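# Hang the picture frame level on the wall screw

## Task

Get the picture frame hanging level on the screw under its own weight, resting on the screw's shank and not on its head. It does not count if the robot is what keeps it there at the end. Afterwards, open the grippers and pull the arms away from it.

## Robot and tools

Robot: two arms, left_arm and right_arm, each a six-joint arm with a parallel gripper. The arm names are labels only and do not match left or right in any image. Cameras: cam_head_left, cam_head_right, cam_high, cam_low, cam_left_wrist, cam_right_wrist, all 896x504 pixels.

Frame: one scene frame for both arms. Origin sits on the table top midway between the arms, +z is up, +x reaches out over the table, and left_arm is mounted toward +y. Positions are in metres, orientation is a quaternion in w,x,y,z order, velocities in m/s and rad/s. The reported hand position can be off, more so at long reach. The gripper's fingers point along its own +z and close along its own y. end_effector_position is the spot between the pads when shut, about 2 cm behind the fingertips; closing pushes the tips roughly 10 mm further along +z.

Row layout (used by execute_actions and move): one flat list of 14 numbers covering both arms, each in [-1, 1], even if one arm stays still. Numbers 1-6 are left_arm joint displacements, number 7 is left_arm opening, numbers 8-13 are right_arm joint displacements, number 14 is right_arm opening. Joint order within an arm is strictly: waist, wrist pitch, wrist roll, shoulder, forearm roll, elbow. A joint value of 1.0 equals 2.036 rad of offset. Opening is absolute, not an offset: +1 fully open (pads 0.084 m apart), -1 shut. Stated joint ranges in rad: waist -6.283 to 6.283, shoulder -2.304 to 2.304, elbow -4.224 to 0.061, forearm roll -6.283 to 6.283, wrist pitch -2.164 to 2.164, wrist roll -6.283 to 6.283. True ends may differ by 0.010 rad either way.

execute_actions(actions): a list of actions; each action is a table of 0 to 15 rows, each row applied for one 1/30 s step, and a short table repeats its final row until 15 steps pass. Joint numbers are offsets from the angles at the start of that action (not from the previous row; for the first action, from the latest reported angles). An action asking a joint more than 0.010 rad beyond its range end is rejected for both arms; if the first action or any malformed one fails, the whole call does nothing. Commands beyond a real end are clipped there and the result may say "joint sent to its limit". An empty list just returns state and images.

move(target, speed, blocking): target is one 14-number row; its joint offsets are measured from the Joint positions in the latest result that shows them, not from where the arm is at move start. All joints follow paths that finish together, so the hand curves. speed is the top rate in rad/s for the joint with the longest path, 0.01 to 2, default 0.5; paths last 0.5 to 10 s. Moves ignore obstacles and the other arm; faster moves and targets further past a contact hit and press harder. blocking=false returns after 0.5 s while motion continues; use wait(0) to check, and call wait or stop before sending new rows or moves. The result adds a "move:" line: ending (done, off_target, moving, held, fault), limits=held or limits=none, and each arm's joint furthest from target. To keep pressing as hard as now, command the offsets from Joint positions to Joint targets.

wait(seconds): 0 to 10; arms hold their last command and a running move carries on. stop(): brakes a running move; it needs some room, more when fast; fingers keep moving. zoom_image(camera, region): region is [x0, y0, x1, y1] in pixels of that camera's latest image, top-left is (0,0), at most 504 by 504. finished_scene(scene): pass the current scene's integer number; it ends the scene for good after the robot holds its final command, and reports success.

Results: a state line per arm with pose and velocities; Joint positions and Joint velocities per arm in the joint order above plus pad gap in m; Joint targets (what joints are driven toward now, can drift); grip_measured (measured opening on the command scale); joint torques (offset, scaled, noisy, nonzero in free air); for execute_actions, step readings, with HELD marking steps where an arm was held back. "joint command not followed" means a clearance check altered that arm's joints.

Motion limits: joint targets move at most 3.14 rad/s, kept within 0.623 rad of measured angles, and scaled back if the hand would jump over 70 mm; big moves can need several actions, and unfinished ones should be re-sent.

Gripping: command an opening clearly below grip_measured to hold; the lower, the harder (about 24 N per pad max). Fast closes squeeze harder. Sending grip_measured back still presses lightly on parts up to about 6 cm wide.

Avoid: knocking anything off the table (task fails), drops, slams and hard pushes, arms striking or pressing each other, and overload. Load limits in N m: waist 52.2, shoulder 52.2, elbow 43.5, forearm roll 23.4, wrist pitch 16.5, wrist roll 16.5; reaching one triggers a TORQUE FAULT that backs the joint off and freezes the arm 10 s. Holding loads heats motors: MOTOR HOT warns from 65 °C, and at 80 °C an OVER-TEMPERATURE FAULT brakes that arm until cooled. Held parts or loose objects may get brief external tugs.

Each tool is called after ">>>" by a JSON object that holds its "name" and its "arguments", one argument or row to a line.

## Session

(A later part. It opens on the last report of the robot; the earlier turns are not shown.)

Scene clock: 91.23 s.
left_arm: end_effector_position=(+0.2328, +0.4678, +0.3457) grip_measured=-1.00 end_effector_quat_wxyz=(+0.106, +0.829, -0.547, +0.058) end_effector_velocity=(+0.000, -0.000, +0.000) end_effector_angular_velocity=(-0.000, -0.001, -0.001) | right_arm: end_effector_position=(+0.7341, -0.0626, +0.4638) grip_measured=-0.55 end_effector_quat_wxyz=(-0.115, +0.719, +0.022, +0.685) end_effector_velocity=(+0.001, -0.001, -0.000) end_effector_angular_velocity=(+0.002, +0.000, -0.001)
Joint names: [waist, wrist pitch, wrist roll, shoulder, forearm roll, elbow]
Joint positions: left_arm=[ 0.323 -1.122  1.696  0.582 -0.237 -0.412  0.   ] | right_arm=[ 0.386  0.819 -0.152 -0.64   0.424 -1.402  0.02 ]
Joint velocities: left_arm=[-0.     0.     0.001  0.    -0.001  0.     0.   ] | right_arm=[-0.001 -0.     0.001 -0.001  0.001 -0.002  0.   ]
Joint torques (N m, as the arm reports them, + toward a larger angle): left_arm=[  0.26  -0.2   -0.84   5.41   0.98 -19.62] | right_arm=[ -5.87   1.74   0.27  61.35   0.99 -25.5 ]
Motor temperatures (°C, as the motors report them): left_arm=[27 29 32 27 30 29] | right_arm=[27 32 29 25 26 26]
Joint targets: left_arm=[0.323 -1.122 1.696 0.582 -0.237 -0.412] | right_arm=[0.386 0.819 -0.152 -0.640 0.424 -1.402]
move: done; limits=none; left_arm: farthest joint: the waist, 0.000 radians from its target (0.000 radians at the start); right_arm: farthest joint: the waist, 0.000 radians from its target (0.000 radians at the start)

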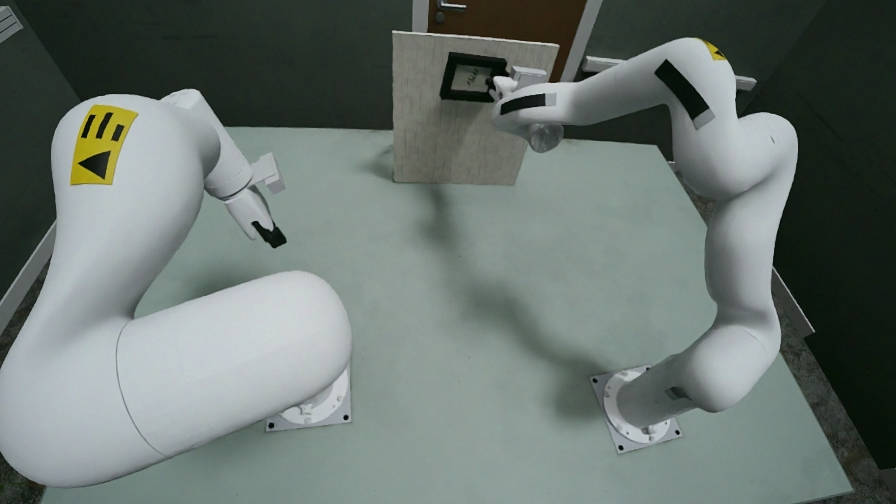

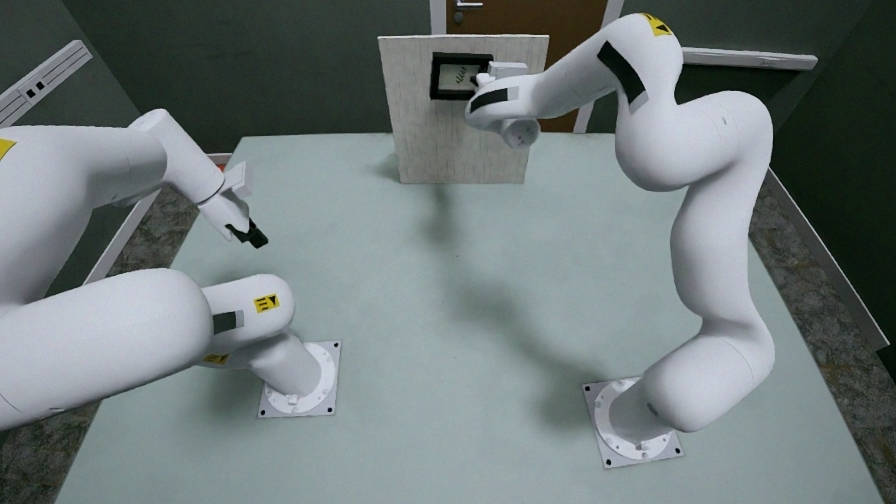

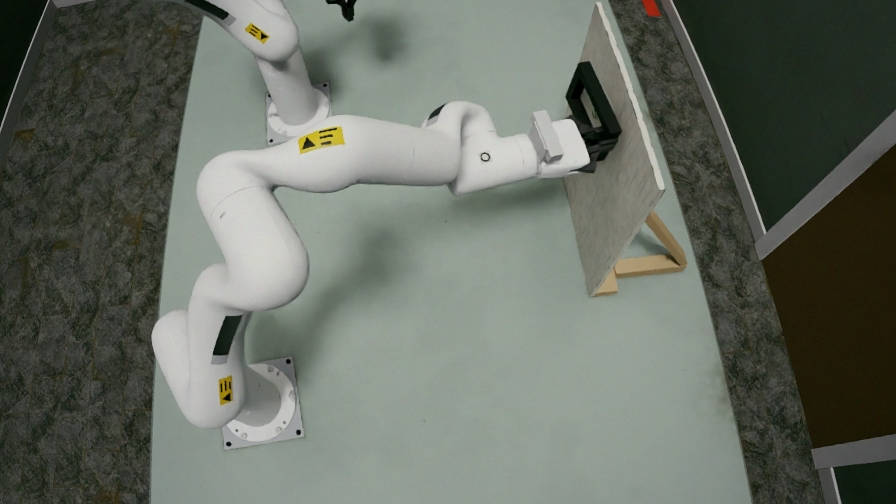

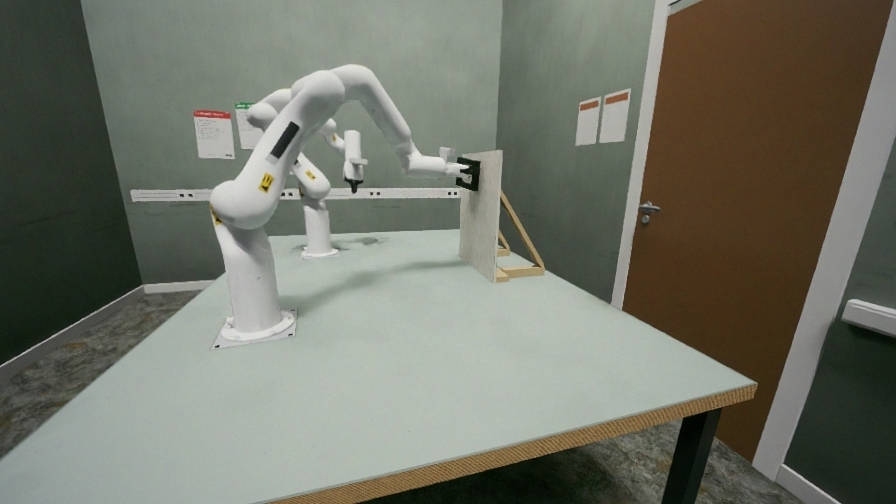

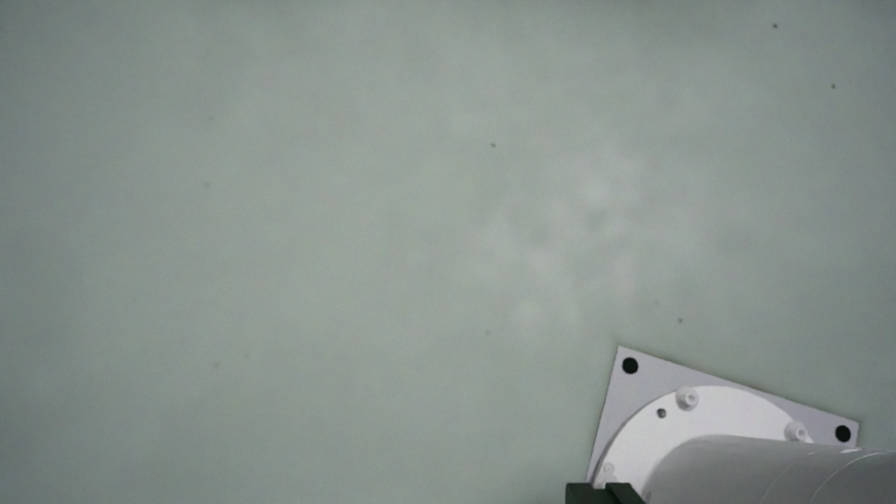

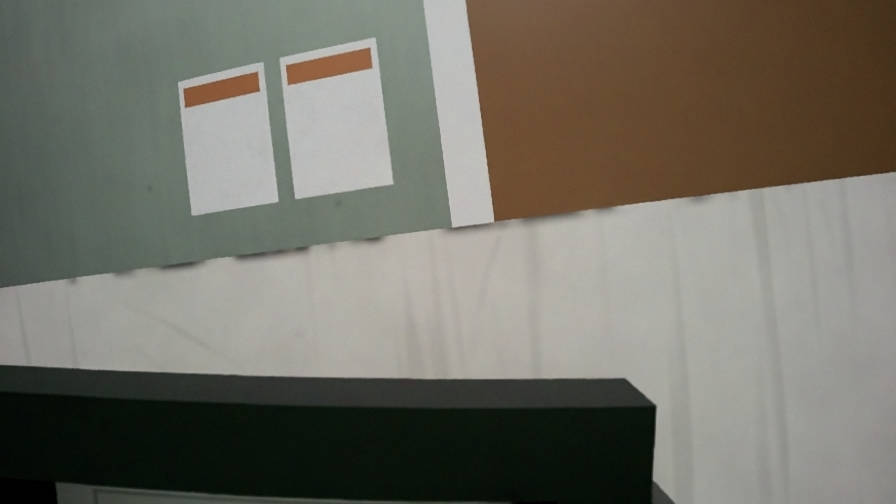

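>>> {"name": "move", "arguments": {
  "target": [0,0,0,0,0,0,-1, 0,-0.005,0,-0.021,0,-0.019,-1],
  "speed": 0.05
}}

>>> {"name": "move", "arguments": {
  "target": [0,0,0,0,0,0,-1, 0,0.022,0,-0.016,0,0.005,-1],
  "speed": 0.04
}}

Scene clock: 92.63 s.
left_arm: end_effector_position=(+0.2328, +0.4678, +0.3457) grip_measured=-1.00 end_effector_quat_wxyz=(+0.106, +0.829, -0.547, +0.058) end_effector_velocity=(-0.000, -0.000, +0.000) end_effector_angular_velocity=(-0.001, +0.000, +0.000) | right_arm: end_effector_position=(+0.7447, -0.0560, +0.4487) grip_measured=-0.55 end_effector_quat_wxyz=(-0.115, +0.723, +0.024, +0.680) end_effector_velocity=(-0.000, -0.000, +0.000) end_effector_angular_velocity=(+0.001, +0.001, -0.000)
Joint names: [waist, wrist pitch, wrist roll, shoulder, forearm roll, elbow]
Joint positions: left_arm=[ 0.323 -1.122  1.696  0.582 -0.237 -0.412  0.   ] | right_arm=[ 0.386  0.809 -0.152 -0.683  0.424 -1.441  0.02 ]
Joint velocities: left_arm=[ 0. -0. -0. -0. -0. -0.  0.] | right_arm=[-0.    -0.001  0.001  0.001  0.     0.001 -0.   ]
Joint torques (N m, as the arm reports them, + toward a larger angle): left_arm=[  0.09  -0.2   -0.81   5.67   0.89 -19.55] | right_arm=[ -6.98   1.71   0.27  62.52   1.1  -25.71]
Motor temperatures (°C, as the motors report them): left_arm=[27 29 32 27 30 29] | right_arm=[27 32 29 25 26 26]
Joint targets: left_arm=[0.323 -1.122 1.696 0.582 -0.237 -0.412] | right_arm=[0.386 0.809 -0.152 -0.683 0.424 -1.441]
move: done; limits=none; left_arm: farthest joint: the waist, 0.000 radians from its target (0.000 radians at the start); right_arm: farthest joint: the waist, 0.000 radians from its target (0.000 radians at the start)

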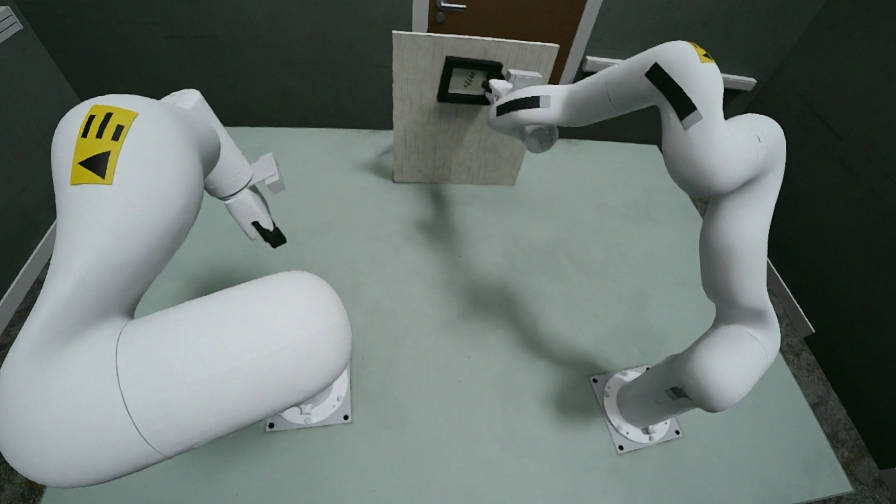

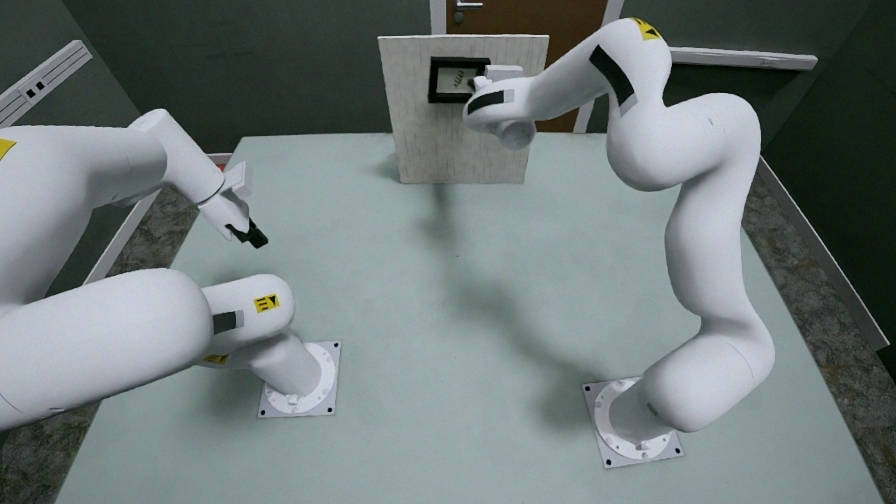

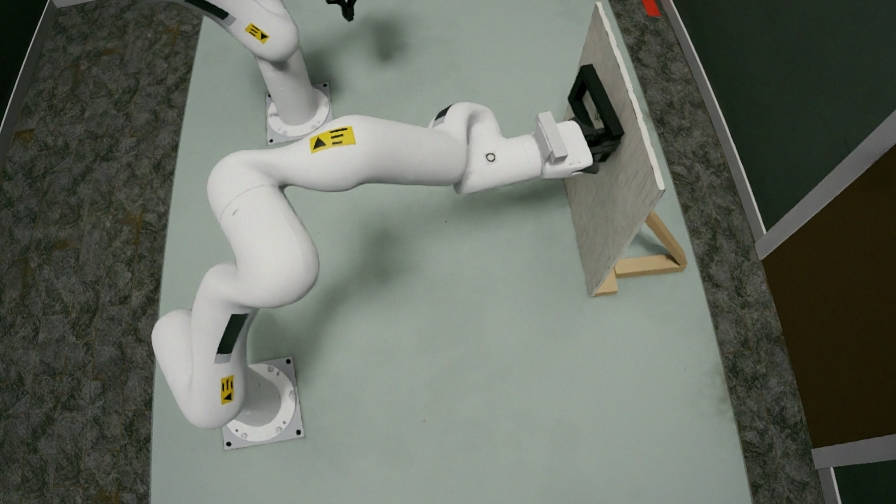

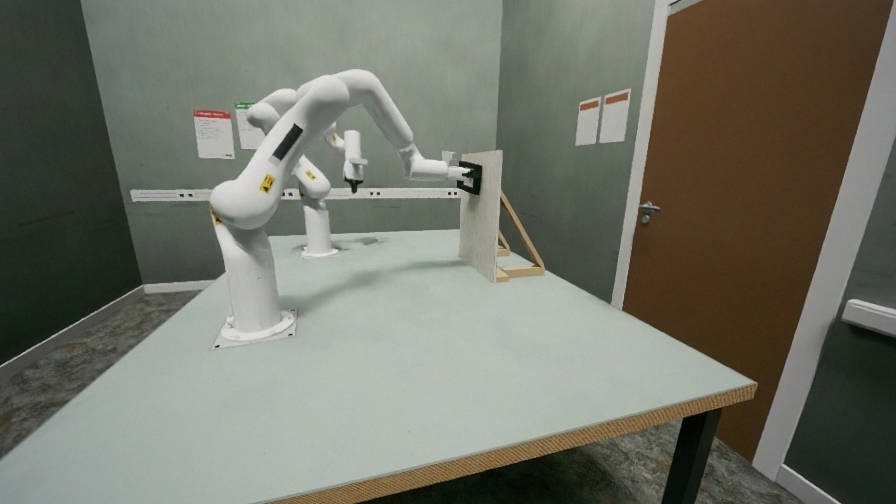

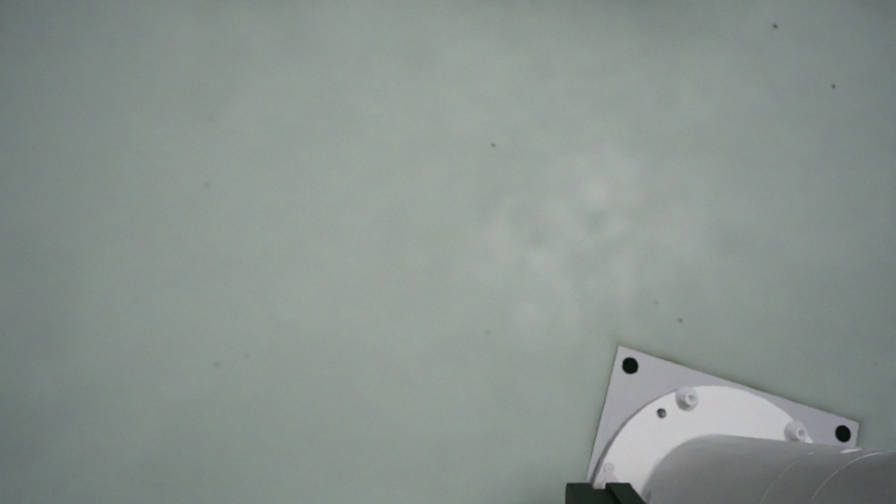

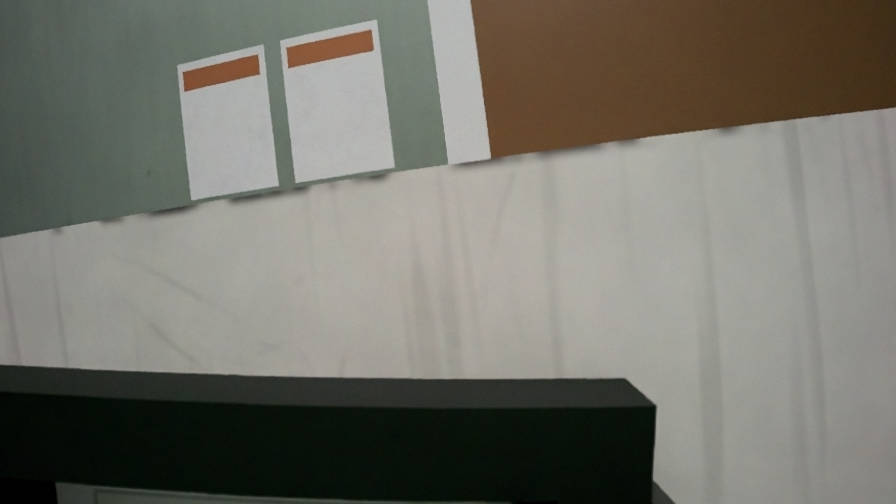

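Scene clock: 94.00 s.
left_arm: end_effector_position=(+0.2328, +0.4678, +0.3457) grip_measured=-1.00 end_effector_quat_wxyz=(+0.106, +0.829, -0.547, +0.058) end_effector_velocity=(+0.000, +0.000, -0.000) end_effector_angular_velocity=(+0.000, -0.001, -0.002) | right_arm: end_effector_position=(+0.7458, -0.0588, +0.4243) grip_measured=-0.55 end_effector_quat_wxyz=(-0.106, +0.723, +0.024, +0.683) end_effector_velocity=(+0.000, -0.000, +0.003) end_effector_angular_velocity=(+0.002, -0.003, -0.001)
Joint names: [waist, wrist pitch, wrist roll, shoulder, forearm roll, elbow]
Joint positions: left_arm=[ 0.323 -1.122  1.696  0.582 -0.237 -0.412  0.   ] | right_arm=[ 0.386  0.854 -0.152 -0.715  0.424 -1.431  0.02 ]
Joint velocities: left_arm=[-0.     0.001  0.002 -0.001  0.    -0.     0.   ] | right_arm=[ 0.     0.    -0.001  0.002  0.001 -0.002 -0.   ]
Joint torques (N m, as the arm reports them, + toward a larger angle): left_arm=[  1.04  -0.19  -0.81   6.33   1.01 -19.46] | right_arm=[ -5.68   1.71   0.26  63.73   0.96 -25.26]
Motor temperatures (°C, as the motors report them): left_arm=[27 29 32 27 30 29] | right_arm=[27 32 29 26 26 26]
Joint targets: left_arm=[0.323 -1.122 1.696 0.582 -0.237 -0.412] | right_arm=[0.386 0.854 -0.152 -0.715 0.424 -1.431]
move: done; limits=none; left_arm: farthest joint: the waist, 0.000 radians from its target (0.000 radians at the start); right_arm: farthest joint: the waist, 0.000 radians from its target (0.000 radians at the start)

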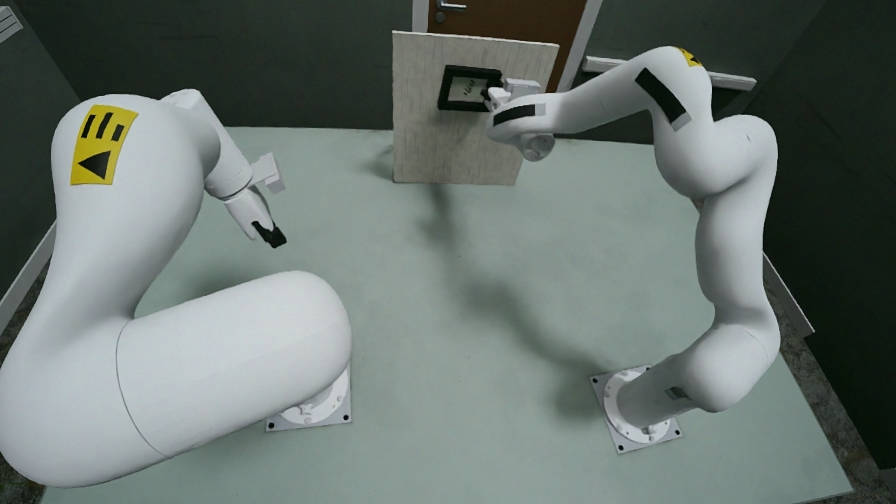

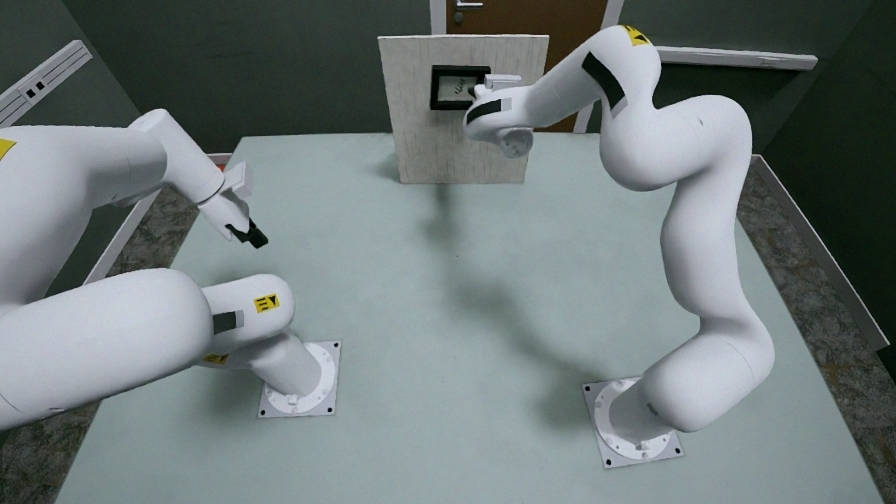

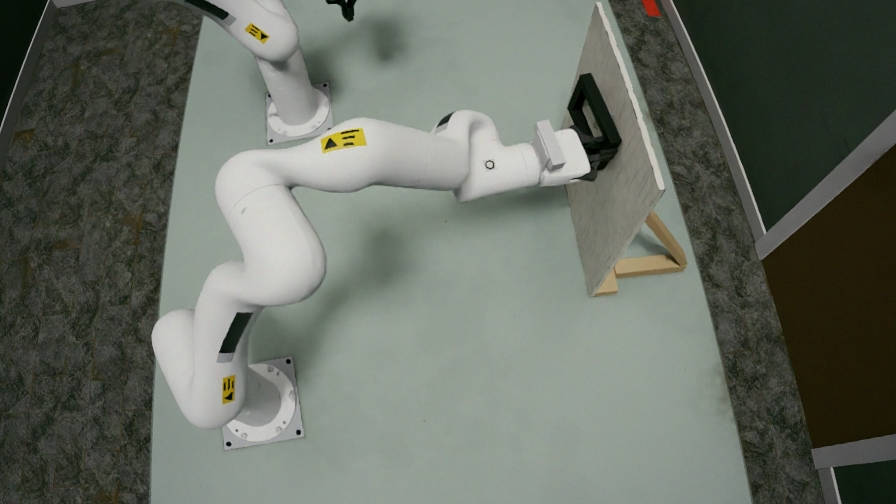

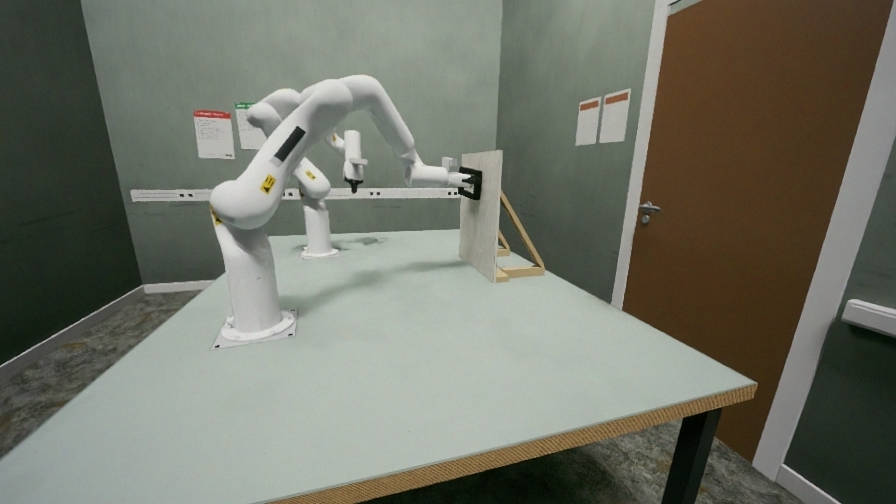

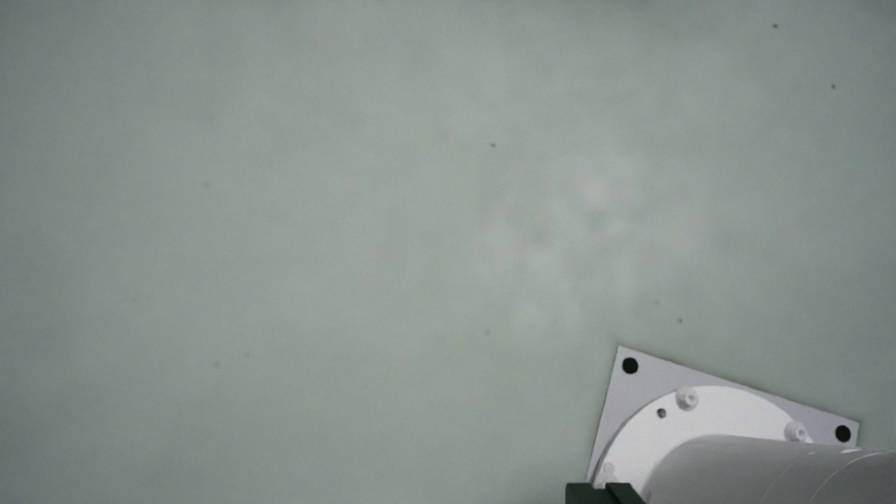

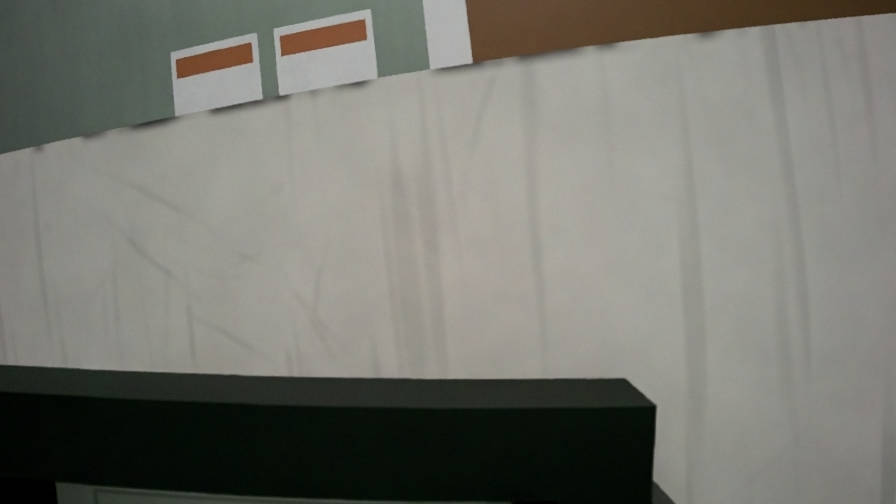

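>>> {"name": "move", "arguments": {
  "target": [0,0,0,0,0,0,-1, 0,-0.024,0,0.008,0,-0.017,-1],
  "speed": 0.05
}}

Scene clock: 95.40 s.
left_arm: end_effector_position=(+0.2328, +0.4678, +0.3457) grip_measured=-1.00 end_effector_quat_wxyz=(+0.106, +0.829, -0.547, +0.058) end_effector_velocity=(+0.000, +0.000, +0.000) end_effector_angular_velocity=(+0.001, -0.001, +0.001) | right_arm: end_effector_position=(+0.7504, -0.0525, +0.4489) grip_measured=-0.55 end_effector_quat_wxyz=(-0.117, +0.722, +0.023, +0.681) end_effector_velocity=(-0.000, +0.000, -0.002) end_effector_angular_velocity=(-0.002, +0.002, +0.001)
Joint names: [waist, wrist pitch, wrist roll, shoulder, forearm roll, elbow]
Joint positions: left_arm=[ 0.323 -1.122  1.696  0.582 -0.237 -0.412  0.   ] | right_arm=[ 0.386  0.805 -0.152 -0.699  0.424 -1.465  0.02 ]
Joint velocities: left_arm=[ 0.     0.    -0.001  0.     0.001 -0.001  0.   ] | right_arm=[-0.    -0.001 -0.    -0.    -0.001  0.002  0.   ]
Joint torques (N m, as the arm reports them, + toward a larger angle): left_arm=[  0.08  -0.13  -0.75   5.53   1.02 -19.78] | right_arm=[ -5.12   1.7    0.24  64.57   0.99 -25.87]
Motor temperatures (°C, as the motors report them): left_arm=[27 29 32 27 30 29] | right_arm=[27 32 29 26 26 26]
Joint targets: left_arm=[0.323 -1.122 1.696 0.582 -0.237 -0.412] | right_arm=[0.386 0.805 -0.152 -0.699 0.424 -1.465]
move: done; limits=none; left_arm: farthest joint: the waist, 0.000 radians from its target (0.000 radians at the start); right_arm: farthest joint: the waist, 0.000 radians from its target (0.000 radians at the start)

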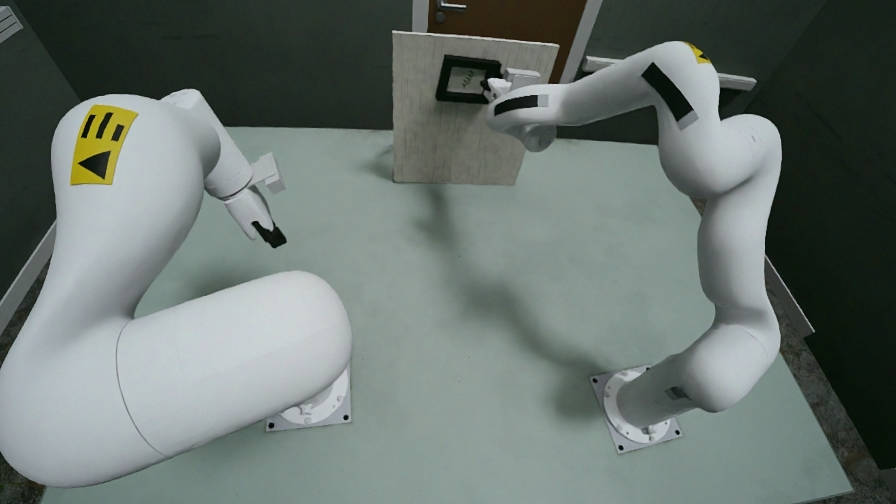

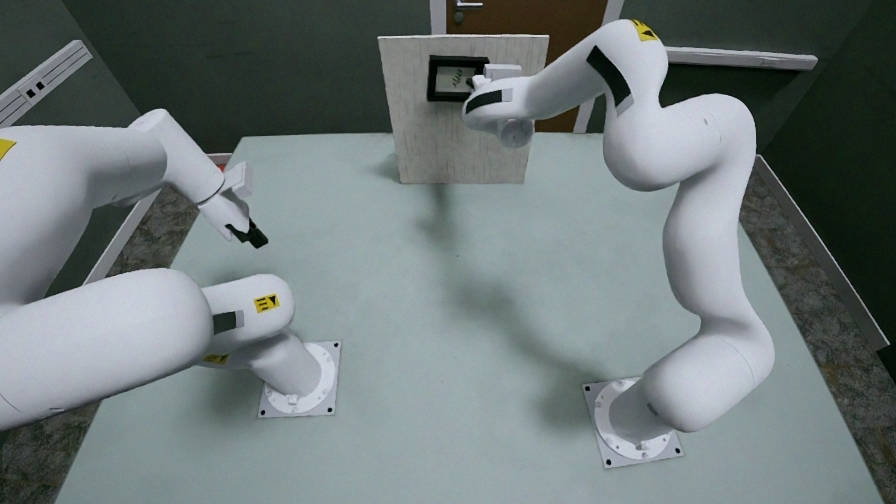

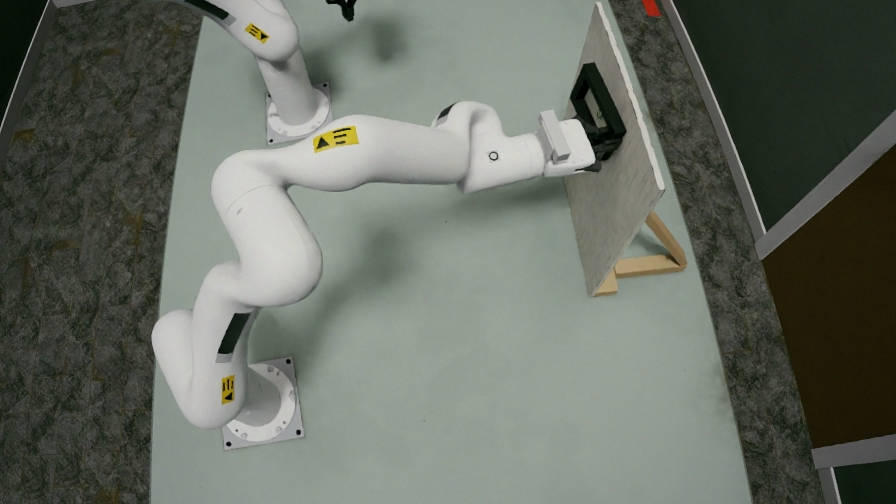

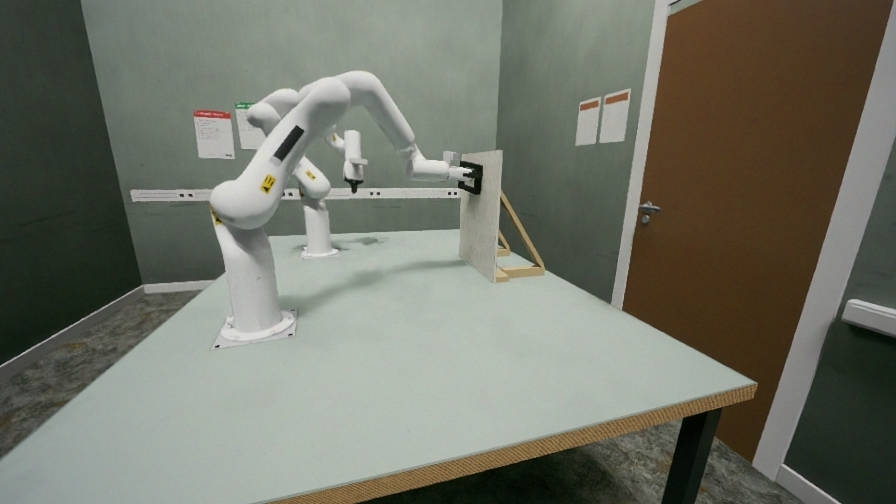

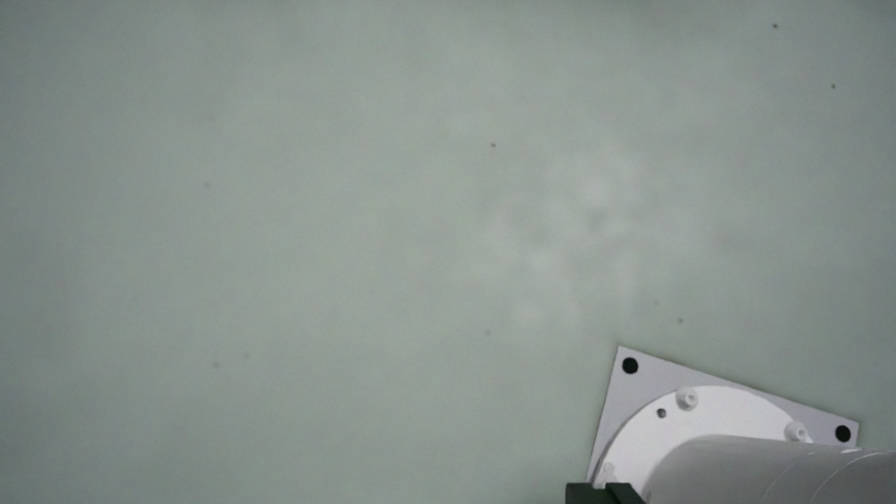

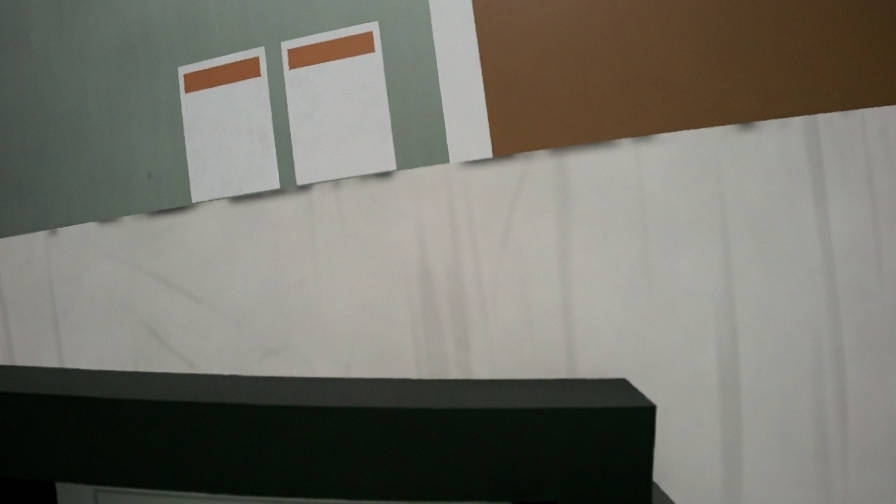

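>>> {"name": "move", "arguments": {
  "target": [0,0,0,0,0,0,-1, 0,-0.002,0,-0.008,0,-0.010,-1],
  "speed": 0.04
}}

Scene clock: 96.20 s.
left_arm: end_effector_position=(+0.2328, +0.4678, +0.3457) grip_measured=-1.00 end_effector_quat_wxyz=(+0.106, +0.829, -0.547, +0.058) end_effector_velocity=(+0.000, -0.000, -0.000) end_effector_angular_velocity=(-0.001, -0.000, +0.002) | right_arm: end_effector_position=(+0.7535, -0.0485, +0.4465) grip_measured=-0.53 end_effector_quat_wxyz=(-0.118, +0.722, +0.024, +0.682) end_effector_velocity=(-0.001, +0.003, -0.001) end_effector_angular_velocity=(-0.003, +0.010, +0.007)
Joint names: [waist, wrist pitch, wrist roll, shoulder, forearm roll, elbow]
Joint positions: left_arm=[ 0.323 -1.122  1.696  0.582 -0.237 -0.412  0.   ] | right_arm=[ 0.388  0.804 -0.152 -0.713  0.424 -1.481  0.021]
Joint velocities: left_arm=[ 0.     0.    -0.     0.    -0.002  0.001  0.   ] | right_arm=[ 0.002 -0.014 -0.001  0.001 -0.001 -0.002 -0.   ]
Joint torques (N m, as the arm reports them, + toward a larger angle): left_arm=[ -0.05  -0.15  -0.81   5.43   0.88 -19.7 ] | right_arm=[-33.51  -2.37   0.27  26.98   1.11 -43.3 ]
Motor temperatures (°C, as the motors report them): left_arm=[27 29 32 27 30 29] | right_arm=[27 32 29 26 26 26]
Joint targets: left_arm=[0.323 -1.122 1.696 0.582 -0.237 -0.412] | right_arm=[0.386 0.801 -0.152 -0.715 0.424 -1.486]
move: done; limits=none; left_arm: farthest joint: the waist, 0.000 radians from its target (0.000 radians at the start); right_arm: farthest joint: the elbow, 0.004 radians from its target (0.020 radians at the start)

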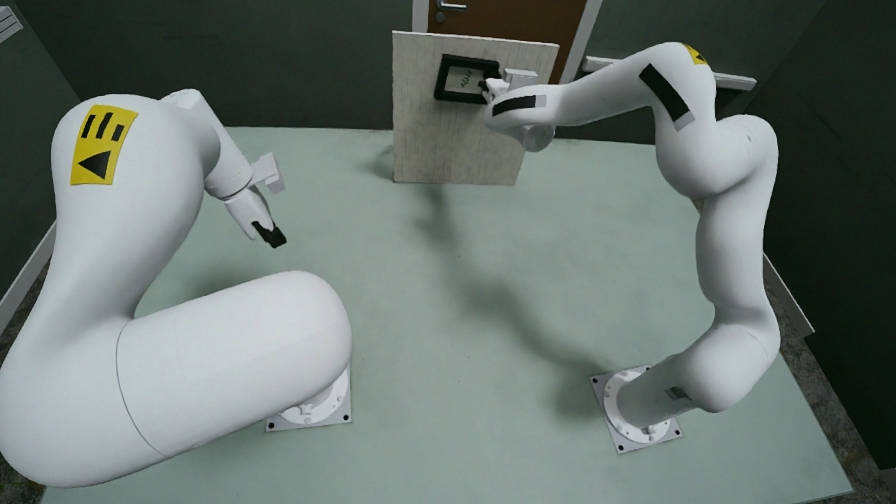

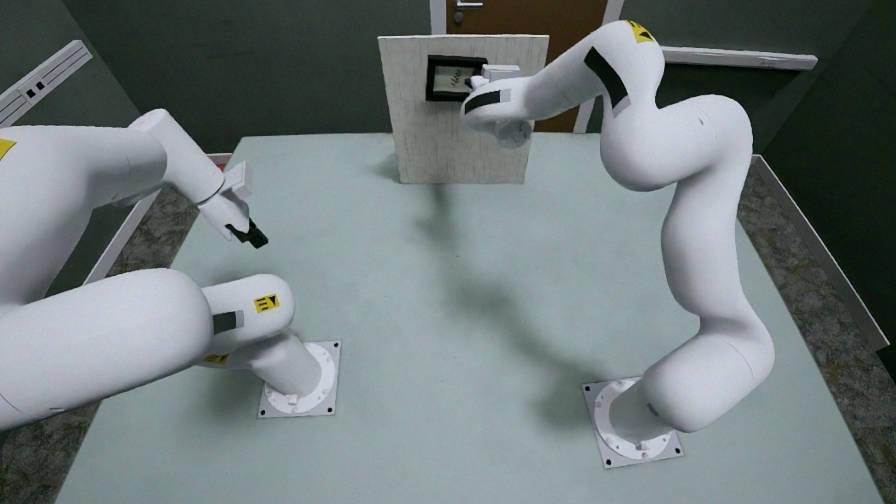

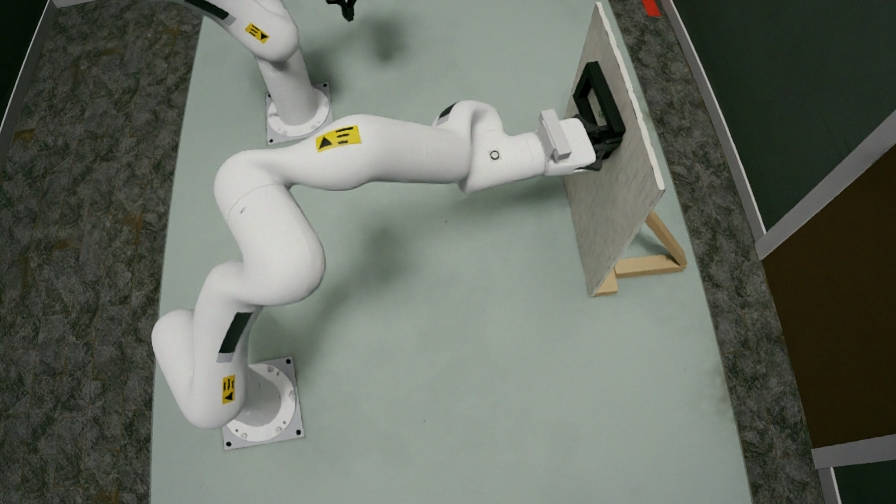

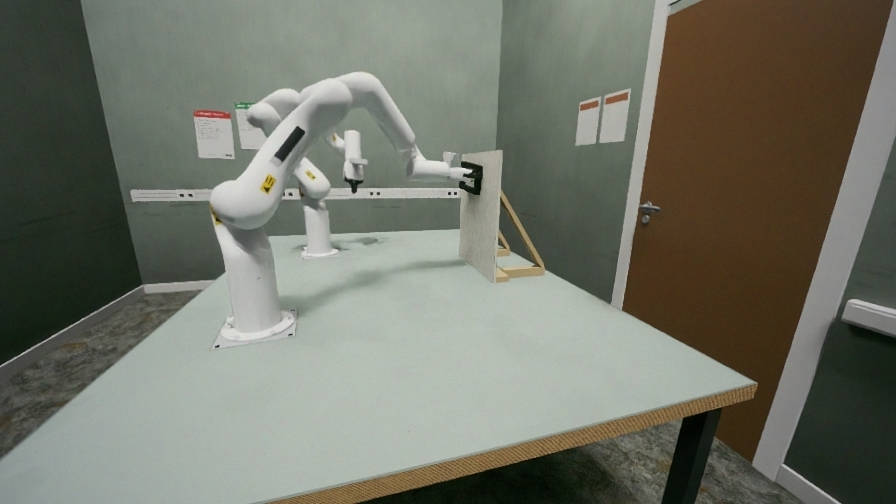

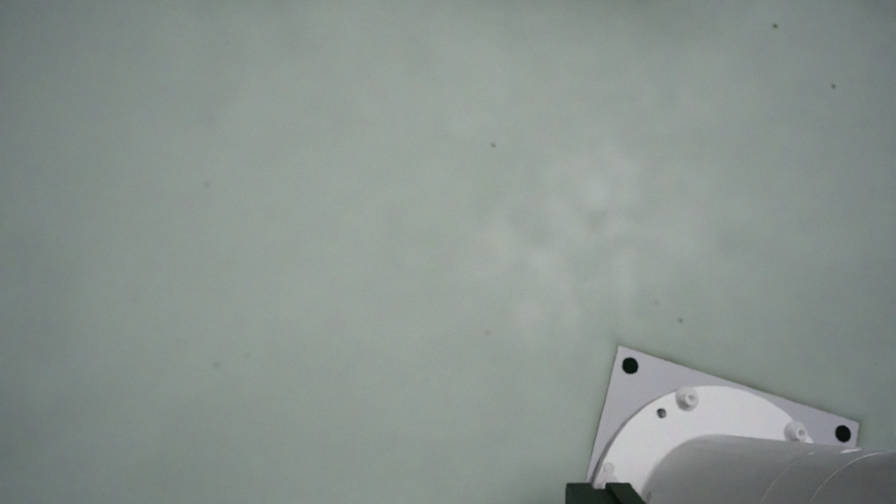

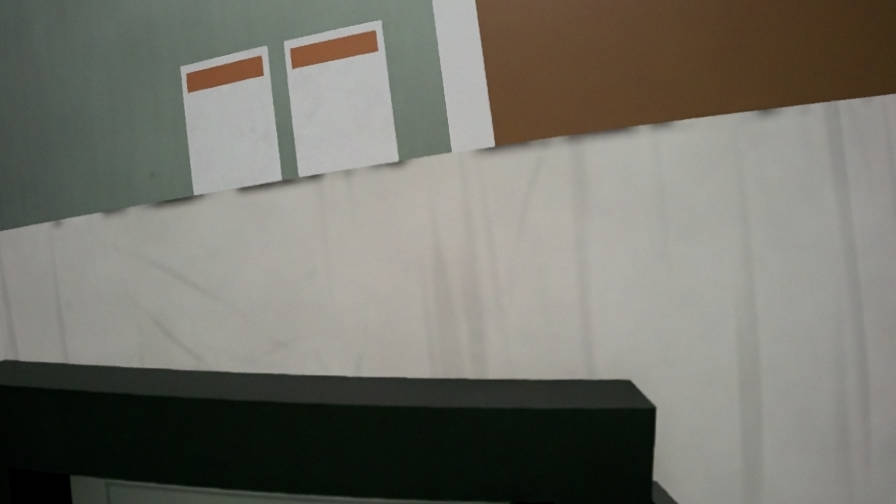

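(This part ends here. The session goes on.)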